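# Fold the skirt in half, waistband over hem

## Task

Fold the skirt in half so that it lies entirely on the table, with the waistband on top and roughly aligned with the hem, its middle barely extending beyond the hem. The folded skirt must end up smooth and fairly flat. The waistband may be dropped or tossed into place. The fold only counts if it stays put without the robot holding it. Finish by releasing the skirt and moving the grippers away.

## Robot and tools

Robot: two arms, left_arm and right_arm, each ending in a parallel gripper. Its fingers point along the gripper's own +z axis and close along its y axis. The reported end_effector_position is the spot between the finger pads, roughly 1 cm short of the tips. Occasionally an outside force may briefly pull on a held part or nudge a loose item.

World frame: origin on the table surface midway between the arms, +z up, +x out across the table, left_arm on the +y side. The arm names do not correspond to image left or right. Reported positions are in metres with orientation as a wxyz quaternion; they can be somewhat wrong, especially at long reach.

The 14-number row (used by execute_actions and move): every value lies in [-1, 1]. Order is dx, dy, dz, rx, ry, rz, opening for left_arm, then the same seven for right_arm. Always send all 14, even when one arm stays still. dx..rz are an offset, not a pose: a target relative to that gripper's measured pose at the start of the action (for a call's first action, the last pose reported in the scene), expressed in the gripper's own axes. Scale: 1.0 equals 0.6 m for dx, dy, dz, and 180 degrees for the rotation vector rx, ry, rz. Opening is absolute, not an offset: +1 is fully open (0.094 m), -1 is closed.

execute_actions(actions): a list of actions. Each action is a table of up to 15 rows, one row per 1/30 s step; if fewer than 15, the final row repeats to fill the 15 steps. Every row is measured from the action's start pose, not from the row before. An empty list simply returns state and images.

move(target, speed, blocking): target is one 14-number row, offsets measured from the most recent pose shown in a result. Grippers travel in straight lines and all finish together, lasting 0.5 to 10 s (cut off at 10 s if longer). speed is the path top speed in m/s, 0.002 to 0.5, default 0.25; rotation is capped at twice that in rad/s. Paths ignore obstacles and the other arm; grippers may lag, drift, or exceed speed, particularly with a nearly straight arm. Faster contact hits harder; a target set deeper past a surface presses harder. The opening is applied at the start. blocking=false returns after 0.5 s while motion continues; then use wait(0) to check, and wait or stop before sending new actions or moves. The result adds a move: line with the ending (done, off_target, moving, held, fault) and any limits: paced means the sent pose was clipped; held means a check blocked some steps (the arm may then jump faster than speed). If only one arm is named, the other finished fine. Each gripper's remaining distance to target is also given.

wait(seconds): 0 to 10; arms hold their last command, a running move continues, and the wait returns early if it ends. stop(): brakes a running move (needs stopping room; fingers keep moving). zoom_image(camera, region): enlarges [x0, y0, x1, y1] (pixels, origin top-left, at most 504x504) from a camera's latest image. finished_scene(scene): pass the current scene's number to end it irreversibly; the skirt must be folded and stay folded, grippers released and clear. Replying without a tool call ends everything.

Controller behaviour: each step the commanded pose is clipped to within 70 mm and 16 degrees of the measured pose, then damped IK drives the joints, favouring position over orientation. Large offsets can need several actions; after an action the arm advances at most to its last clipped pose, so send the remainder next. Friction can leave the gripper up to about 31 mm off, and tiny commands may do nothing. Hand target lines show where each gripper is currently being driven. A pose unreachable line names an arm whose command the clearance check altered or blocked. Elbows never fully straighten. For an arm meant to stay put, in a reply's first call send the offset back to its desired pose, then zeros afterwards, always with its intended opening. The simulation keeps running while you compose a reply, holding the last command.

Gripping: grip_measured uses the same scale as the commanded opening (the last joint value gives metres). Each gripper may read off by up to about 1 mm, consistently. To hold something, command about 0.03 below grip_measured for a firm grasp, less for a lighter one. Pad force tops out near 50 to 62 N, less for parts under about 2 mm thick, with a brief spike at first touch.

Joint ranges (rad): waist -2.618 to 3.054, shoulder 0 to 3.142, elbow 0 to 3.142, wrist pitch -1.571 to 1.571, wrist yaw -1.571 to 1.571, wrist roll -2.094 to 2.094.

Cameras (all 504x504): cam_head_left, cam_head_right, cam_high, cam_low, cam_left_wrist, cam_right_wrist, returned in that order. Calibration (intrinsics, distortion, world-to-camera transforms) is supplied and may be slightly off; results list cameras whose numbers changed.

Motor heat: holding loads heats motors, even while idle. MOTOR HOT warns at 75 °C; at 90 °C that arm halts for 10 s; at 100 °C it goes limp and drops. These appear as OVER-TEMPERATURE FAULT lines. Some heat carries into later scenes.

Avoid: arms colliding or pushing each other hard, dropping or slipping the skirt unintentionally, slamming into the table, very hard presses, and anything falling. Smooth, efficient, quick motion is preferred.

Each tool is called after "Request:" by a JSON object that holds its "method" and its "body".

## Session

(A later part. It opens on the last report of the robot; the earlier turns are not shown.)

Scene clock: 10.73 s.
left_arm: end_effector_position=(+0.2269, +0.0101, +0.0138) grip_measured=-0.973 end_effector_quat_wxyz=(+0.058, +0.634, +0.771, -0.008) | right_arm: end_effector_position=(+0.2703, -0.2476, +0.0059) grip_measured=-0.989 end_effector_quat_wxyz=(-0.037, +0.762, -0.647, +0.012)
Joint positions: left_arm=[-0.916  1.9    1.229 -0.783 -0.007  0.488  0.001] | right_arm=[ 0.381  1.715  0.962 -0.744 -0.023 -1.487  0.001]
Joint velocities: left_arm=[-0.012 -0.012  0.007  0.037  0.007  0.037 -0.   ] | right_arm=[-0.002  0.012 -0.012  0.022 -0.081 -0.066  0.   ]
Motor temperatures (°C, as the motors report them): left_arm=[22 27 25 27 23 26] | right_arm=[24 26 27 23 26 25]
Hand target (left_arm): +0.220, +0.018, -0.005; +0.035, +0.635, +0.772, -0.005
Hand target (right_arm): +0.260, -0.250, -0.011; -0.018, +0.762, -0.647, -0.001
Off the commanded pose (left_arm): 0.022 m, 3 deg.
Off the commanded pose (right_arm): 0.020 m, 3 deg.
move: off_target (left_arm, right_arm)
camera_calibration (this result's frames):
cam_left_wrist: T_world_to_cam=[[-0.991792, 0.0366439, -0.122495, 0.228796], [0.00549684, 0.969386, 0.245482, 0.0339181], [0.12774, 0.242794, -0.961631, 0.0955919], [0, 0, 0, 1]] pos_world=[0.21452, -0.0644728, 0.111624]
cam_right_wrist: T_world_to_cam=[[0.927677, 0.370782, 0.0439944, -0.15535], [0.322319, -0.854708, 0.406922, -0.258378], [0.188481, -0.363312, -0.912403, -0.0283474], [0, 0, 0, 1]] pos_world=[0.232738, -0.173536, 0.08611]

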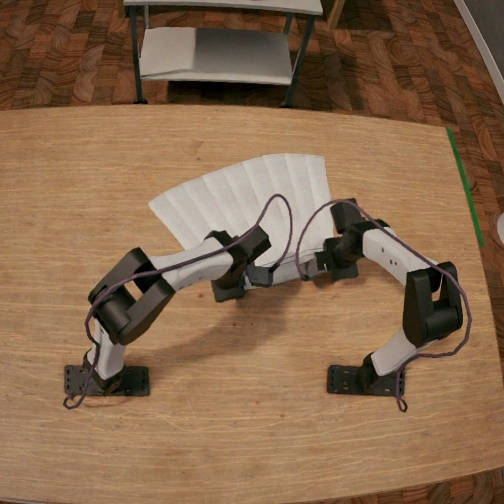

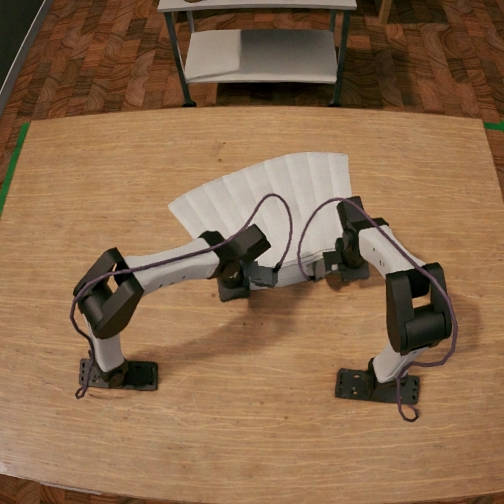

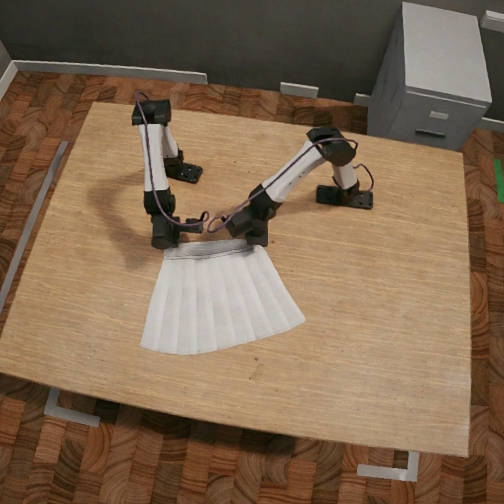

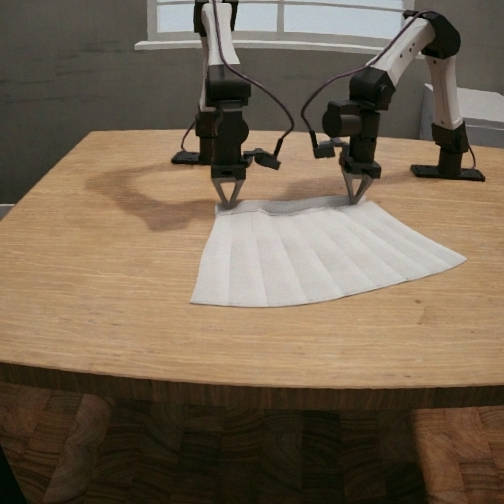

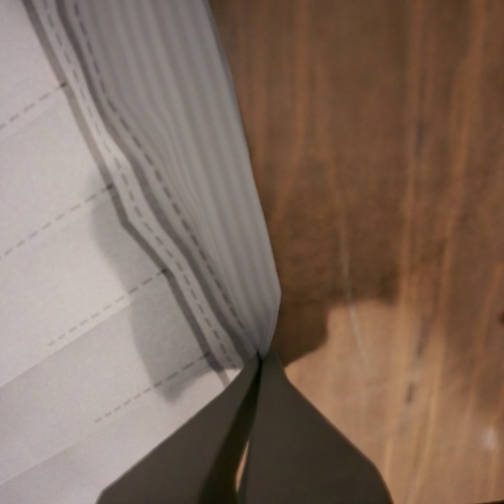

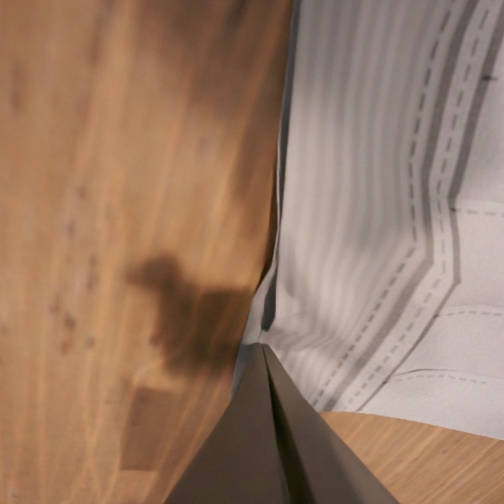

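Request:
{"method": "move", "body": {"target": [0,0,0,0,0,0,-1,0,-0.015,-0.05,-0.02,0,0,-1]}}

Request:
{"method": "move", "body": {"target": [0,0,0,0,0,0,-1,0,-0.01,0.075,-0.025,0,0,0], "speed": 0.05}}

Request:
{"method": "move", "body": {"target": [0,0,0,0,0,0,-1,0,0.005,0.02,-0.01,0,0,-1]}}

Scene clock: 11.87 s.
left_arm: end_effector_position=(+0.2270, +0.0099, +0.0138) grip_measured=-0.973 end_effector_quat_wxyz=(+0.058, +0.634, +0.771, -0.008) | right_arm: end_effector_position=(+0.2774, -0.2458, +0.0407) grip_measured=-0.989 end_effector_quat_wxyz=(-0.021, +0.762, -0.647, +0.001)
Joint positions: left_arm=[-0.916  1.9    1.229 -0.782 -0.007  0.488  0.001] | right_arm=[ 0.381  1.715  1.116 -0.936 -0.023 -1.487  0.001]
Joint velocities: left_arm=[ 0.007 -0.012  0.002 -0.037 -0.095  0.007 -0.001] | right_arm=[-0.002  0.002 -0.012 -0.051  0.007 -0.037 -0.001]
Motor temperatures (°C, as the motors report them): left_arm=[22 27 25 27 23 26] | right_arm=[24 26 27 23 26 25]
Hand target (left_arm): +0.227, +0.010, +0.014; +0.058, +0.634, +0.771, -0.008
Hand target (right_arm): +0.277, -0.247, +0.037; -0.013, +0.762, -0.647, -0.008
Off the commanded pose (left_arm): 0.000 m, 0 deg.
Off the commanded pose (right_arm): 0.005 m, 1 deg.
move: done
camera_calibration (this result's frames):
cam_left_wrist: T_world_to_cam=[[-0.991733, 0.0365711, -0.122993, 0.228914], [0.00537903, 0.969531, 0.24491, 0.0340856], [0.128202, 0.242224, -0.961713, 0.0955351], [0, 0, 0, 1]] pos_world=[0.214591, -0.0645595, 0.111684]
cam_right_wrist: T_world_to_cam=[[0.928602, 0.371013, 0.00696255, -0.16275], [0.337001, -0.85103, 0.402715, -0.276293], [0.155338, -0.371615, -0.915299, 0.00997958], [0, 0, 0, 1]] pos_world=[0.24269, -0.171043, 0.121535]

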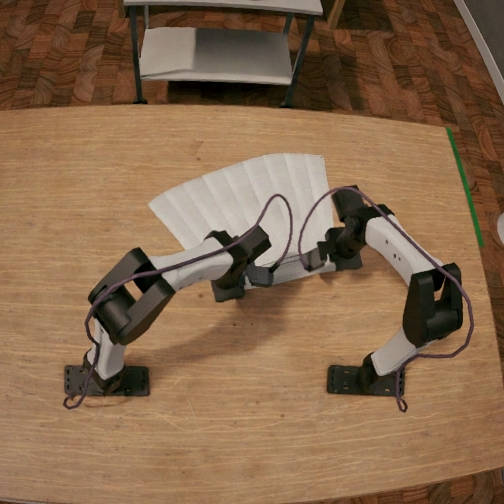

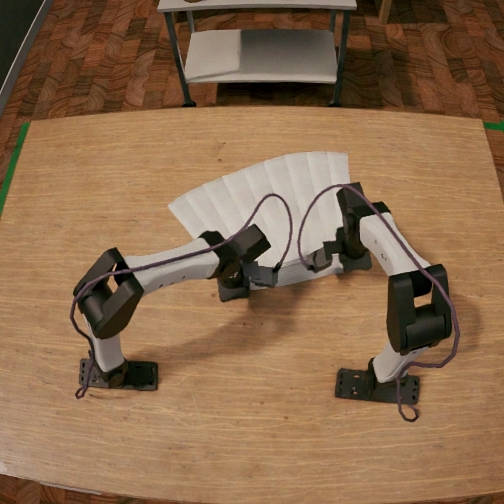

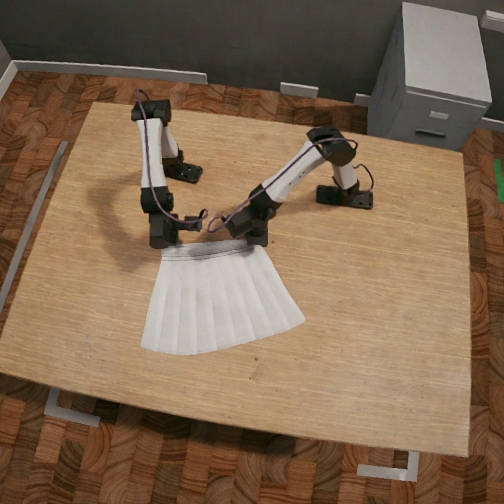

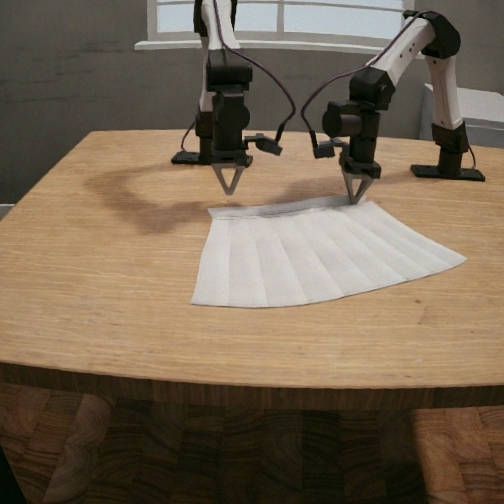

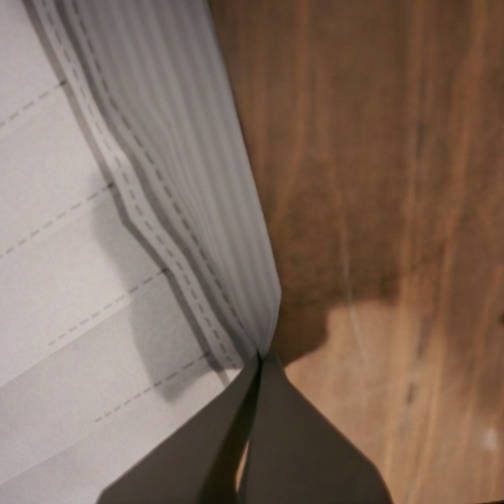

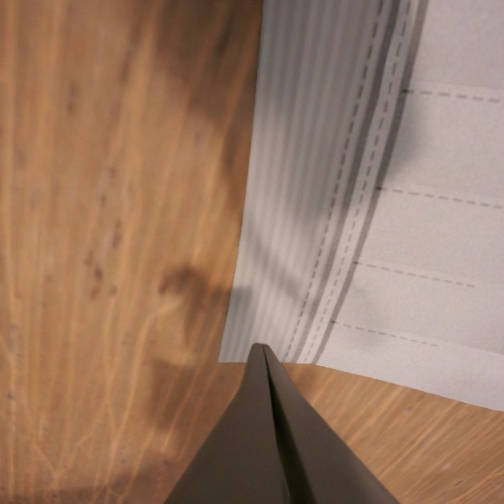

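Scene clock: 13.03 s.
left_arm: end_effector_position=(+0.2270, +0.0099, +0.0138) grip_measured=-0.973 end_effector_quat_wxyz=(+0.058, +0.634, +0.771, -0.008) | right_arm: end_effector_position=(+0.2829, -0.2444, +0.0067) grip_measured=-0.002 end_effector_quat_wxyz=(+0.005, +0.762, -0.648, -0.017)
Joint positions: left_arm=[-0.916  1.9    1.229 -0.782 -0.007  0.488  0.001] | right_arm=[ 0.381  1.843  1.129 -0.884 -0.023 -1.487  0.047]
Joint velocities: left_arm=[-0.017  0.007 -0.002  0.022  0.081  0.037  0.001] | right_arm=[-0.007  0.017 -0.002 -0.022  0.022  0.007  0.   ]
Motor temperatures (°C, as the motors report them): left_arm=[22 27 25 27 23 26] | right_arm=[24 26 27 23 26 25]
Hand target (left_arm): +0.227, +0.010, +0.014; +0.058, +0.634, +0.771, -0.008
Hand target (right_arm): +0.285, -0.244, -0.003; +0.008, +0.762, -0.647, -0.024
Off the commanded pose (left_arm): 0.000 m, 0 deg.
Off the commanded pose (right_arm): 0.011 m, 1 deg.
move: off_target (right_arm)
camera_calibration (this result's frames):
cam_left_wrist: T_world_to_cam=[[-0.991733, 0.0365711, -0.122993, 0.228914], [0.00537903, 0.969531, 0.24491, 0.0340856], [0.128202, 0.242224, -0.961713, 0.0955351], [0, 0, 0, 1]] pos_world=[0.214591, -0.0645595, 0.111684]
cam_right_wrist: T_world_to_cam=[[0.927061, 0.370627, -0.0565146, -0.167358], [0.36178, -0.844822, 0.394197, -0.268745], [0.0983552, -0.38589, -0.917287, -0.00877365], [0, 0, 0, 1]] pos_world=[0.25324, -0.1684, 0.0884321]

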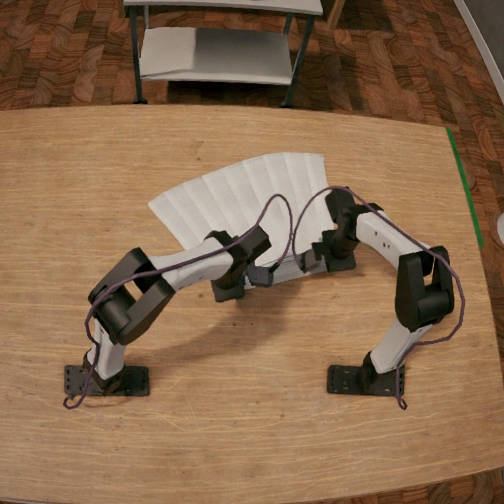

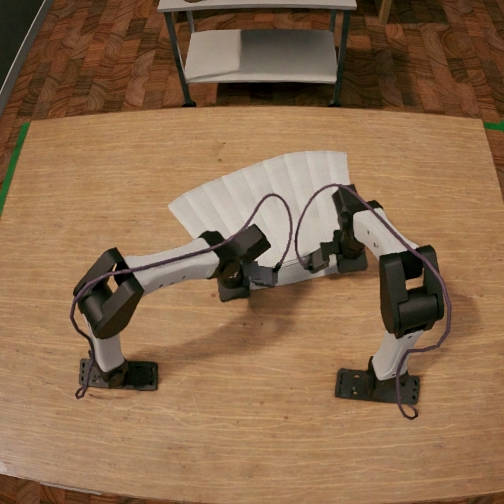

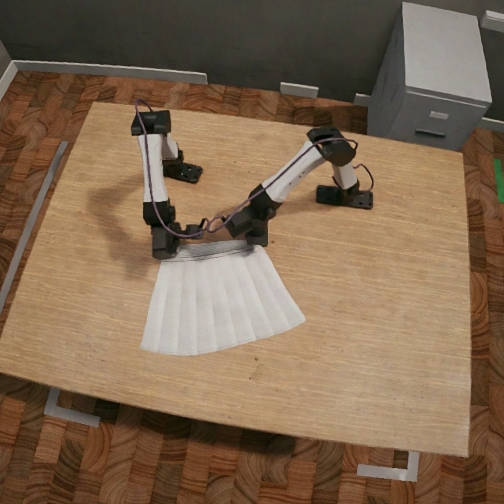

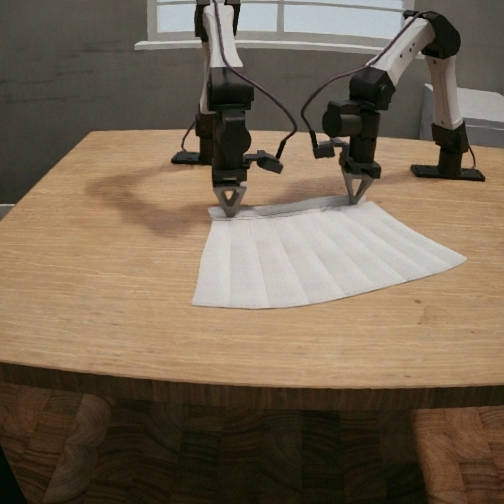

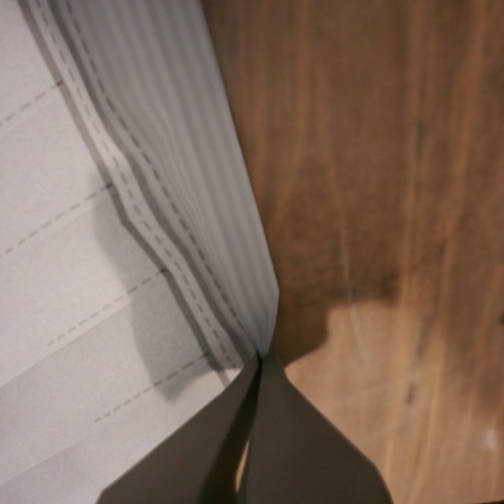

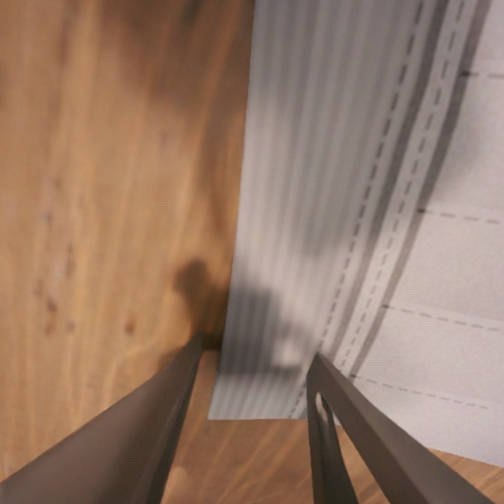

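Scene clock: 13.73 s.
left_arm: end_effector_position=(+0.2270, +0.0099, +0.0138) grip_measured=-0.973 end_effector_quat_wxyz=(+0.058, +0.634, +0.771, -0.008) | right_arm: end_effector_position=(+0.2847, -0.2440, +0.0067) grip_measured=-0.983 end_effector_quat_wxyz=(+0.001, +0.762, -0.648, -0.015)
Joint positions: left_arm=[-0.916  1.9    1.229 -0.782 -0.007  0.488  0.001] | right_arm=[ 0.381  1.843  1.129 -0.876 -0.023 -1.487  0.001]
Joint velocities: left_arm=[-0.002 -0.007 -0.002  0.022  0.051 -0.007 -0.001] | right_arm=[ 0.007 -0.017 -0.022 -0.051  0.007 -0.022  0.   ]
Motor temperatures (°C, as the motors report them): left_arm=[22 28 26 27 23 26] | right_arm=[24 26 27 23 26 25]
Hand target (left_arm): +0.227, +0.010, +0.014; +0.058, +0.634, +0.771, -0.008
Hand target (right_arm): +0.279, -0.245, -0.005; +0.016, +0.761, -0.648, -0.028
Off the commanded pose (left_arm): 0.000 m, 0 deg.
Off the commanded pose (right_arm): 0.013 m, 2 deg.
move: off_target (right_arm)
camera_calibration (this result's frames):
cam_left_wrist: T_world_to_cam=[[-0.991733, 0.0365711, -0.122993, 0.228914], [0.00537903, 0.969531, 0.24491, 0.0340856], [0.128202, 0.242224, -0.961713, 0.0955351], [0, 0, 0, 1]] pos_world=[0.214591, -0.0645595, 0.111684]
cam_right_wrist: T_world_to_cam=[[0.927451, 0.370725, -0.0489649, -0.169353], [0.358858, -0.845554, 0.395296, -0.268354], [0.105144, -0.384189, -0.917248, -0.0103354], [0, 0, 0, 1]] pos_world=[0.254455, -0.168095, 0.0883071]

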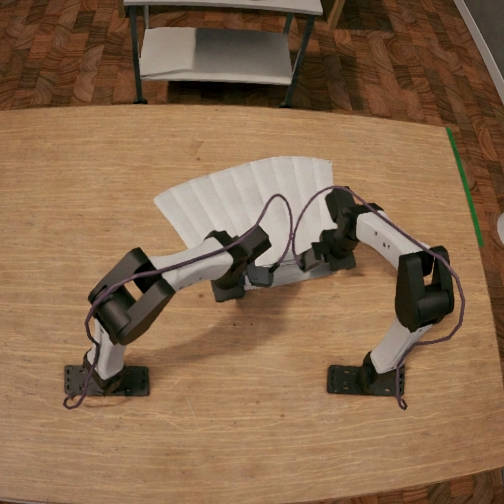

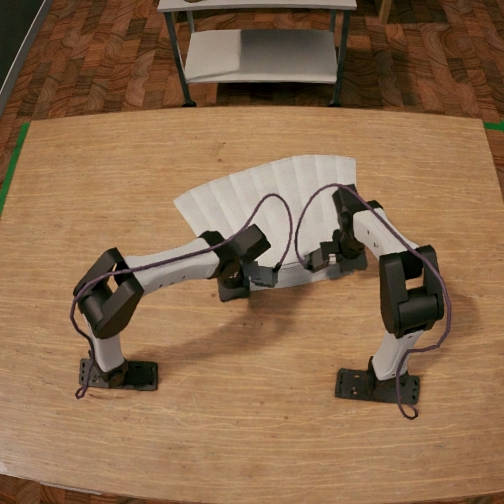

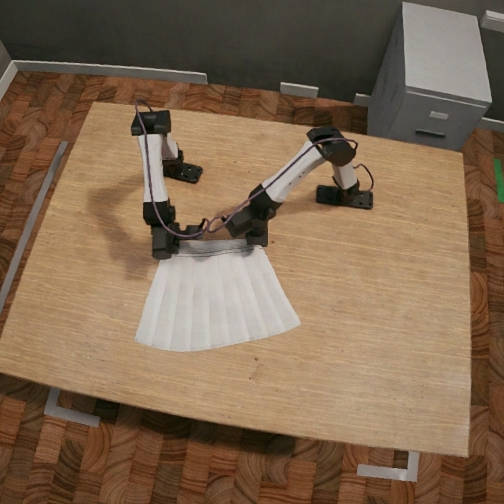

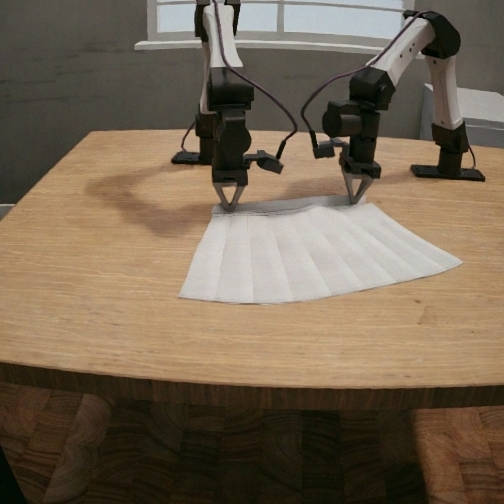

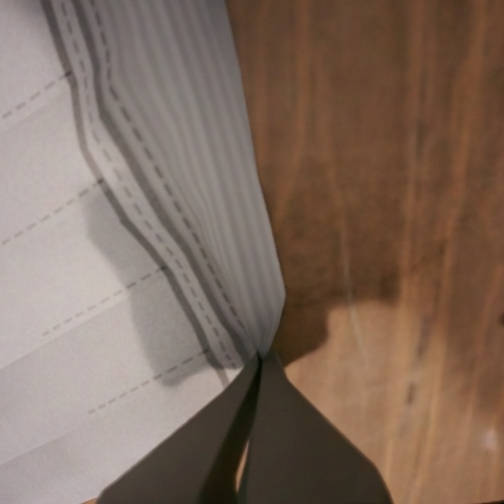

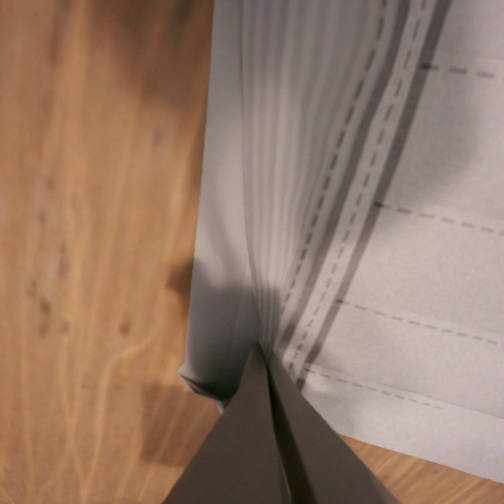

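Request:
{"method": "move", "body": {"target": [-0.015,0.09,-0.17,0,0,0,-1,-0.005,-0.075,-0.18,0,0,0,-1], "speed": 0.1}}

Scene clock: 15.60 s.
left_arm: end_effector_position=(+0.2731, +0.0175, +0.1218) grip_measured=-0.973 end_effector_quat_wxyz=(+0.069, +0.636, +0.769, -0.005) | right_arm: end_effector_position=(+0.3290, -0.2329, +0.1190) grip_measured=-0.983 end_effector_quat_wxyz=(-0.009, +0.762, -0.648, -0.008)
Joint positions: left_arm=[-0.81   1.89   1.655 -1.197 -0.004  0.598  0.001] | right_arm=[ 0.381  1.89   1.652 -1.328 -0.023 -1.487  0.001]
Joint velocities: left_arm=[-0.002 -0.002  0.002 -0.051 -0.007  0.066  0.   ] | right_arm=[ 0.002 -0.002 -0.012 -0.066 -0.037 -0.022  0.   ]
Motor temperatures (°C, as the motors report them): left_arm=[22 28 26 27 23 26] | right_arm=[24 26 28 23 26 25]
Hand target (left_arm): +0.275, +0.019, +0.119; +0.058, +0.635, +0.771, -0.008
Hand target (right_arm): +0.330, -0.235, +0.115; +0.001, +0.762, -0.648, -0.015
Off the commanded pose (left_arm): 0.004 m, 1 deg.
Off the commanded pose (right_arm): 0.006 m, 1 deg.
move: done
camera_calibration (this result's frames):
cam_left_wrist: T_world_to_cam=[[-0.988799, 0.0389029, -0.144094, 0.289371], [0.00356399, 0.971312, 0.237781, 0.00136248], [0.149211, 0.234604, -0.960571, 0.185966], [0, 0, 0, 1]] pos_world=[0.258377, -0.0562093, 0.220007]
cam_right_wrist: T_world_to_cam=[[0.928343, 0.370948, -0.0240329, -0.212316], [0.349161, -0.847983, 0.398762, -0.317069], [0.12754, -0.378579, -0.91674, 0.0861856], [0, 0, 0, 1]] pos_world=[0.296818, -0.157483, 0.200342]

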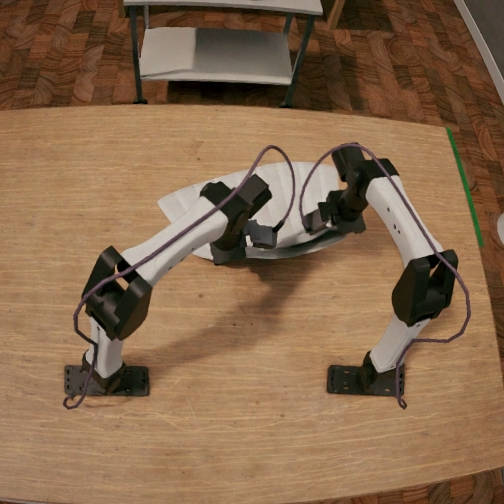

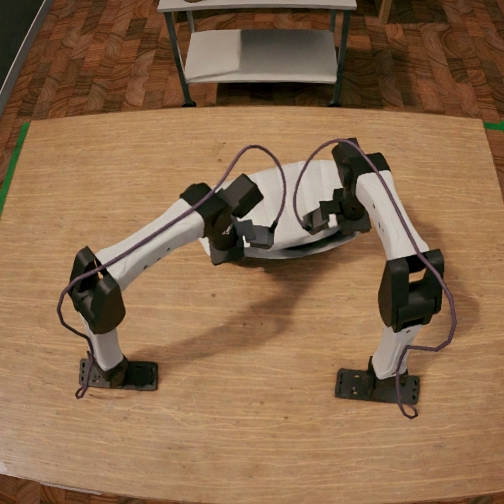

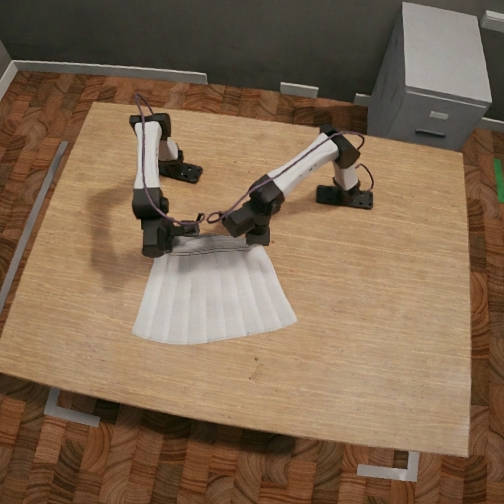

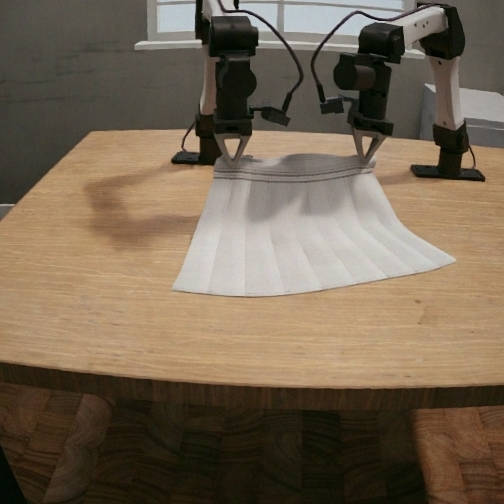

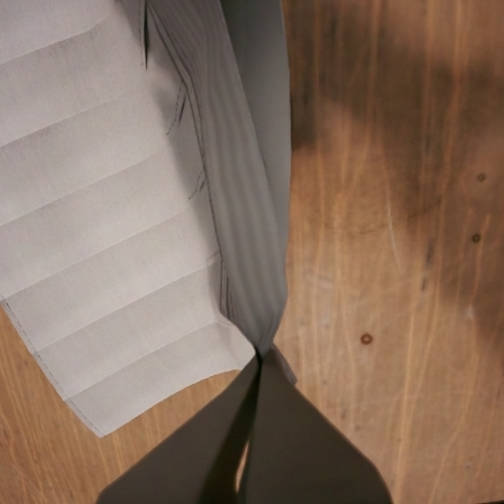

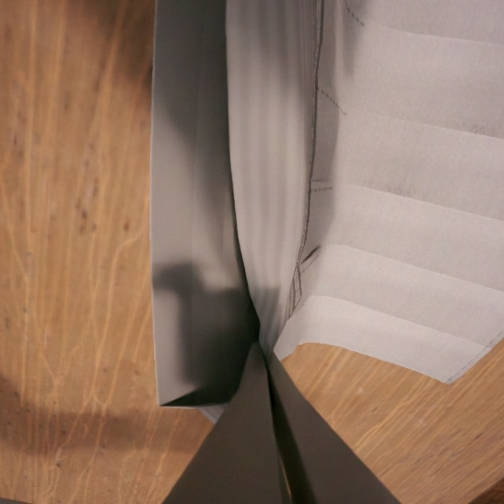

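Held. Continue, tautening a little.

Request:
{"method": "move", "body": {"target": [0.025,0.25,0.01,0,0,0,-1,0,-0.25,-0.01,0,0,0,-1], "speed": 0.12}}

Request:
{"method": "move", "body": {"target": [0.015,0.12,0.1,0,0,0,-1,-0.005,-0.13,0.09,0,0,0,-1], "speed": 0.12}}

Scene clock: 17.63 s.
left_arm: end_effector_position=(+0.4185, +0.0544, +0.1311) grip_measured=-0.973 end_effector_quat_wxyz=(+0.079, +0.636, +0.768, -0.001) | right_arm: end_effector_position=(+0.4756, -0.2048, +0.1323) grip_measured=-0.983 end_effector_quat_wxyz=(-0.078, +0.759, -0.645, +0.043)
Joint positions: left_arm=[-0.528  2.339  2.383 -1.46   0.031  0.879  0.001] | right_arm=[ 0.365  2.502  2.684 -1.576 -0.024 -1.502  0.001]
Joint velocities: left_arm=[ 0.007  0.007  0.017 -0.066 -0.051 -0.081 -0.001] | right_arm=[-0.002  0.022 -0.027 -0.022  0.022 -0.066  0.001]
Motor temperatures (°C, as the motors report them): left_arm=[22 29 26 27 23 26] | right_arm=[24 27 28 23 26 25]
Hand target (left_arm): +0.419, +0.058, +0.126; +0.068, +0.636, +0.769, -0.003
Hand target (right_arm): +0.477, -0.210, +0.128; -0.074, +0.759, -0.646, +0.040
Off the commanded pose (left_arm): 0.008 m, 1 deg.
Off the commanded pose (right_arm): 0.008 m, 10 deg.
joint sent to its limit (right arm) — the command would take joint 4 (wrist pitch) past its lower limit, so that joint was sent only as far as its limit.
move: off_target (right_arm)
camera_calibration (this result's frames):
cam_left_wrist: T_world_to_cam=[[-0.985572, 0.0387246, -0.164768, 0.434494], [-0.000483392, 0.972828, 0.23153, -0.0347971], [0.169257, 0.22827, -0.958773, 0.156227], [0, 0, 0, 1]] pos_world=[0.401766, -0.0186359, 0.229433]
cam_right_wrist: T_world_to_cam=[[0.918685, 0.367168, 0.145618, -0.377078], [0.27945, -0.864719, 0.417334, -0.32243], [0.279151, -0.342706, -0.89701, 0.0229447], [0, 0, 0, 1]] pos_world=[0.430114, -0.132498, 0.210052]

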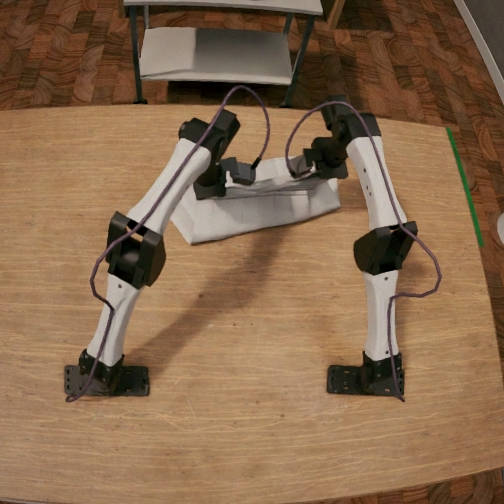

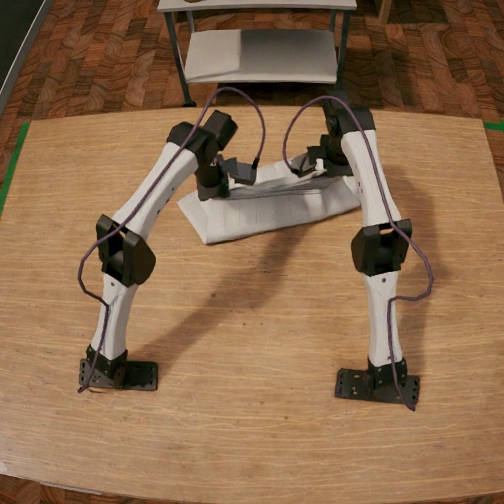

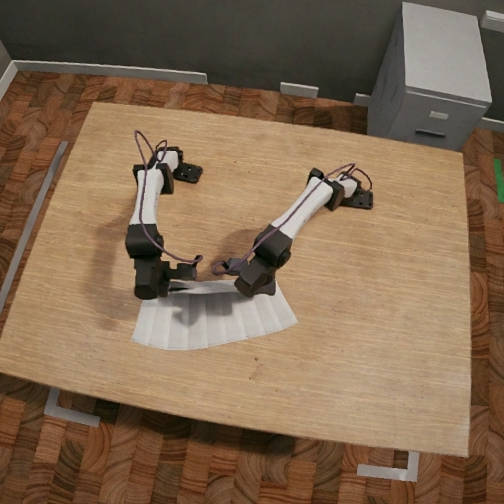

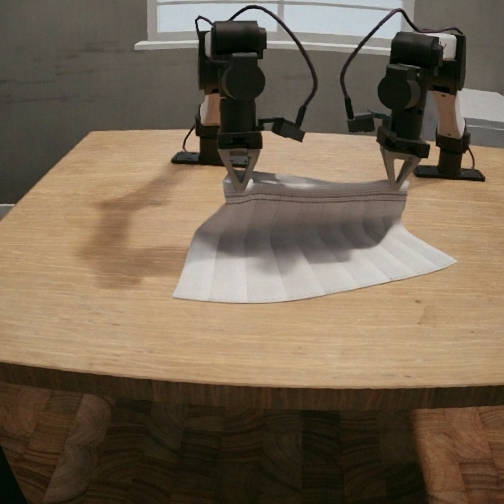

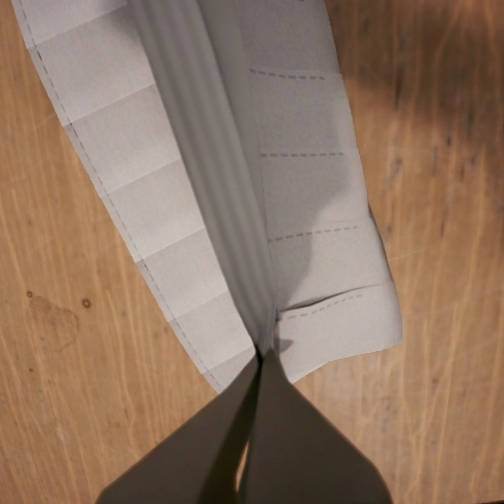

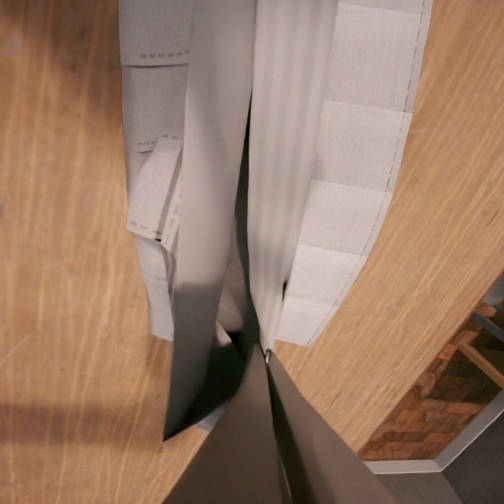

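Scene clock: 19.03 s.
left_arm: end_effector_position=(+0.4919, +0.0664, +0.0803) grip_measured=-0.973 end_effector_quat_wxyz=(+0.106, +0.635, +0.766, +0.009) | right_arm: end_effector_position=(+0.5541, -0.1865, +0.0941) grip_measured=-0.983 end_effector_quat_wxyz=(-0.163, +0.748, -0.634, +0.106)
Joint positions: left_arm=[-0.441  2.695  2.834 -1.5    0.04   0.966  0.001] | right_arm=[ 0.365  2.698  2.842 -1.324 -0.024 -1.502  0.001]
Joint velocities: left_arm=[-0.017  0.012  0.012  0.007 -0.007 -0.051 -0.001] | right_arm=[ 0.022  0.007 -0.007 -0.022  0.037 -0.051 -0.   ]
Motor temperatures (°C, as the motors report them): left_arm=[22 29 26 27 23 26] | right_arm=[24 28 28 23 26 25]
Hand target (left_arm): +0.494, +0.070, +0.078; +0.106, +0.634, +0.766, +0.007
Hand target (right_arm): +0.560, -0.187, +0.093; -0.171, +0.746, -0.634, +0.112
Off the commanded pose (left_arm): 0.006 m, 3 deg.
Off the commanded pose (right_arm): 0.006 m, 12 deg.
elbow stopped short (right arm): the move would have taken joint 3 (elbow) straighter than the controller allows; a more bent joint 3 avoids this.
elbow stopped short (left arm): the move would have taken joint 3 (elbow) straighter than the controller allows; a more bent joint 3 avoids this.
move: off_target (left_arm, right_arm)
camera_calibration (this result's frames):
cam_left_wrist: T_world_to_cam=[[-0.975072, 0.0348159, -0.219142, 0.497417], [-0.0128748, 0.977072, 0.212518, -0.0272769], [0.221516, 0.210042, -0.952267, 0.0673569], [0, 0, 0, 1]] pos_world=[0.469746, -0.00481428, 0.178943]
cam_right_wrist: T_world_to_cam=[[0.866965, 0.35513, 0.349649, -0.443129], [0.19159, -0.885169, 0.423992, -0.268387], [0.460071, -0.300597, -0.83545, -0.125153], [0, 0, 0, 1]] pos_world=[0.493177, -0.11782, 0.164175]

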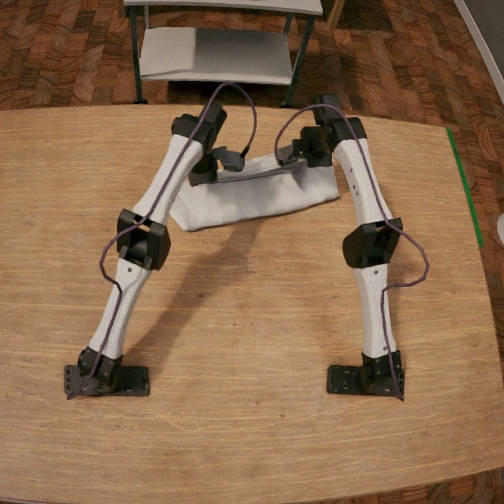

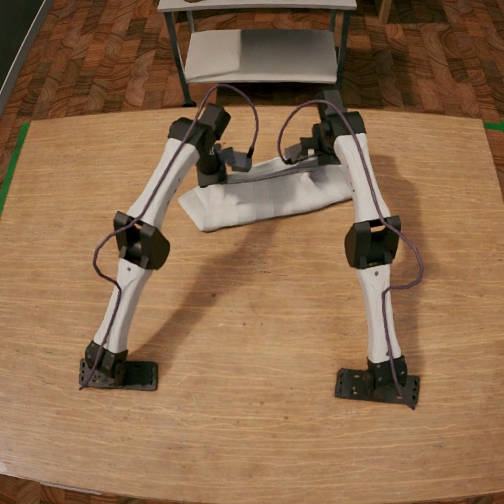

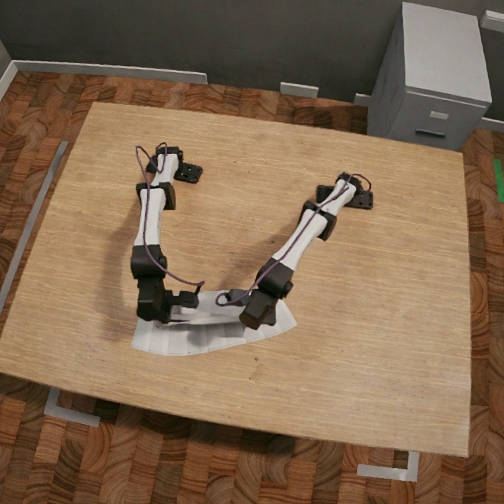

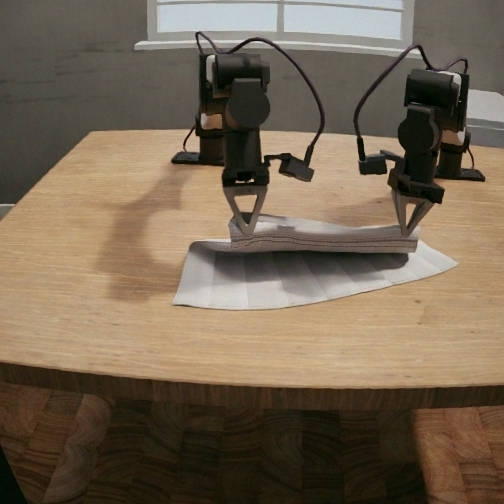

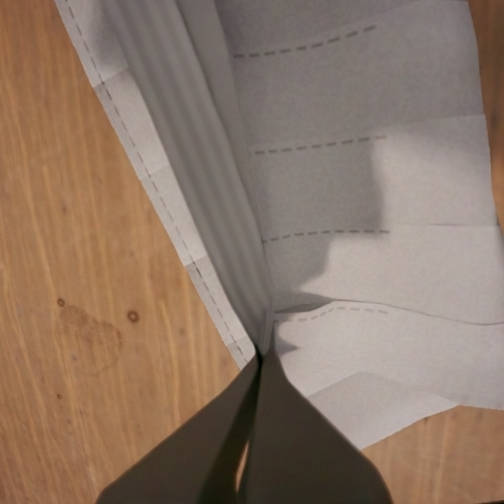

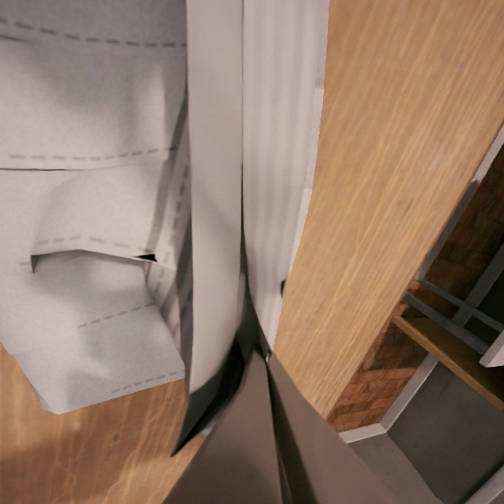

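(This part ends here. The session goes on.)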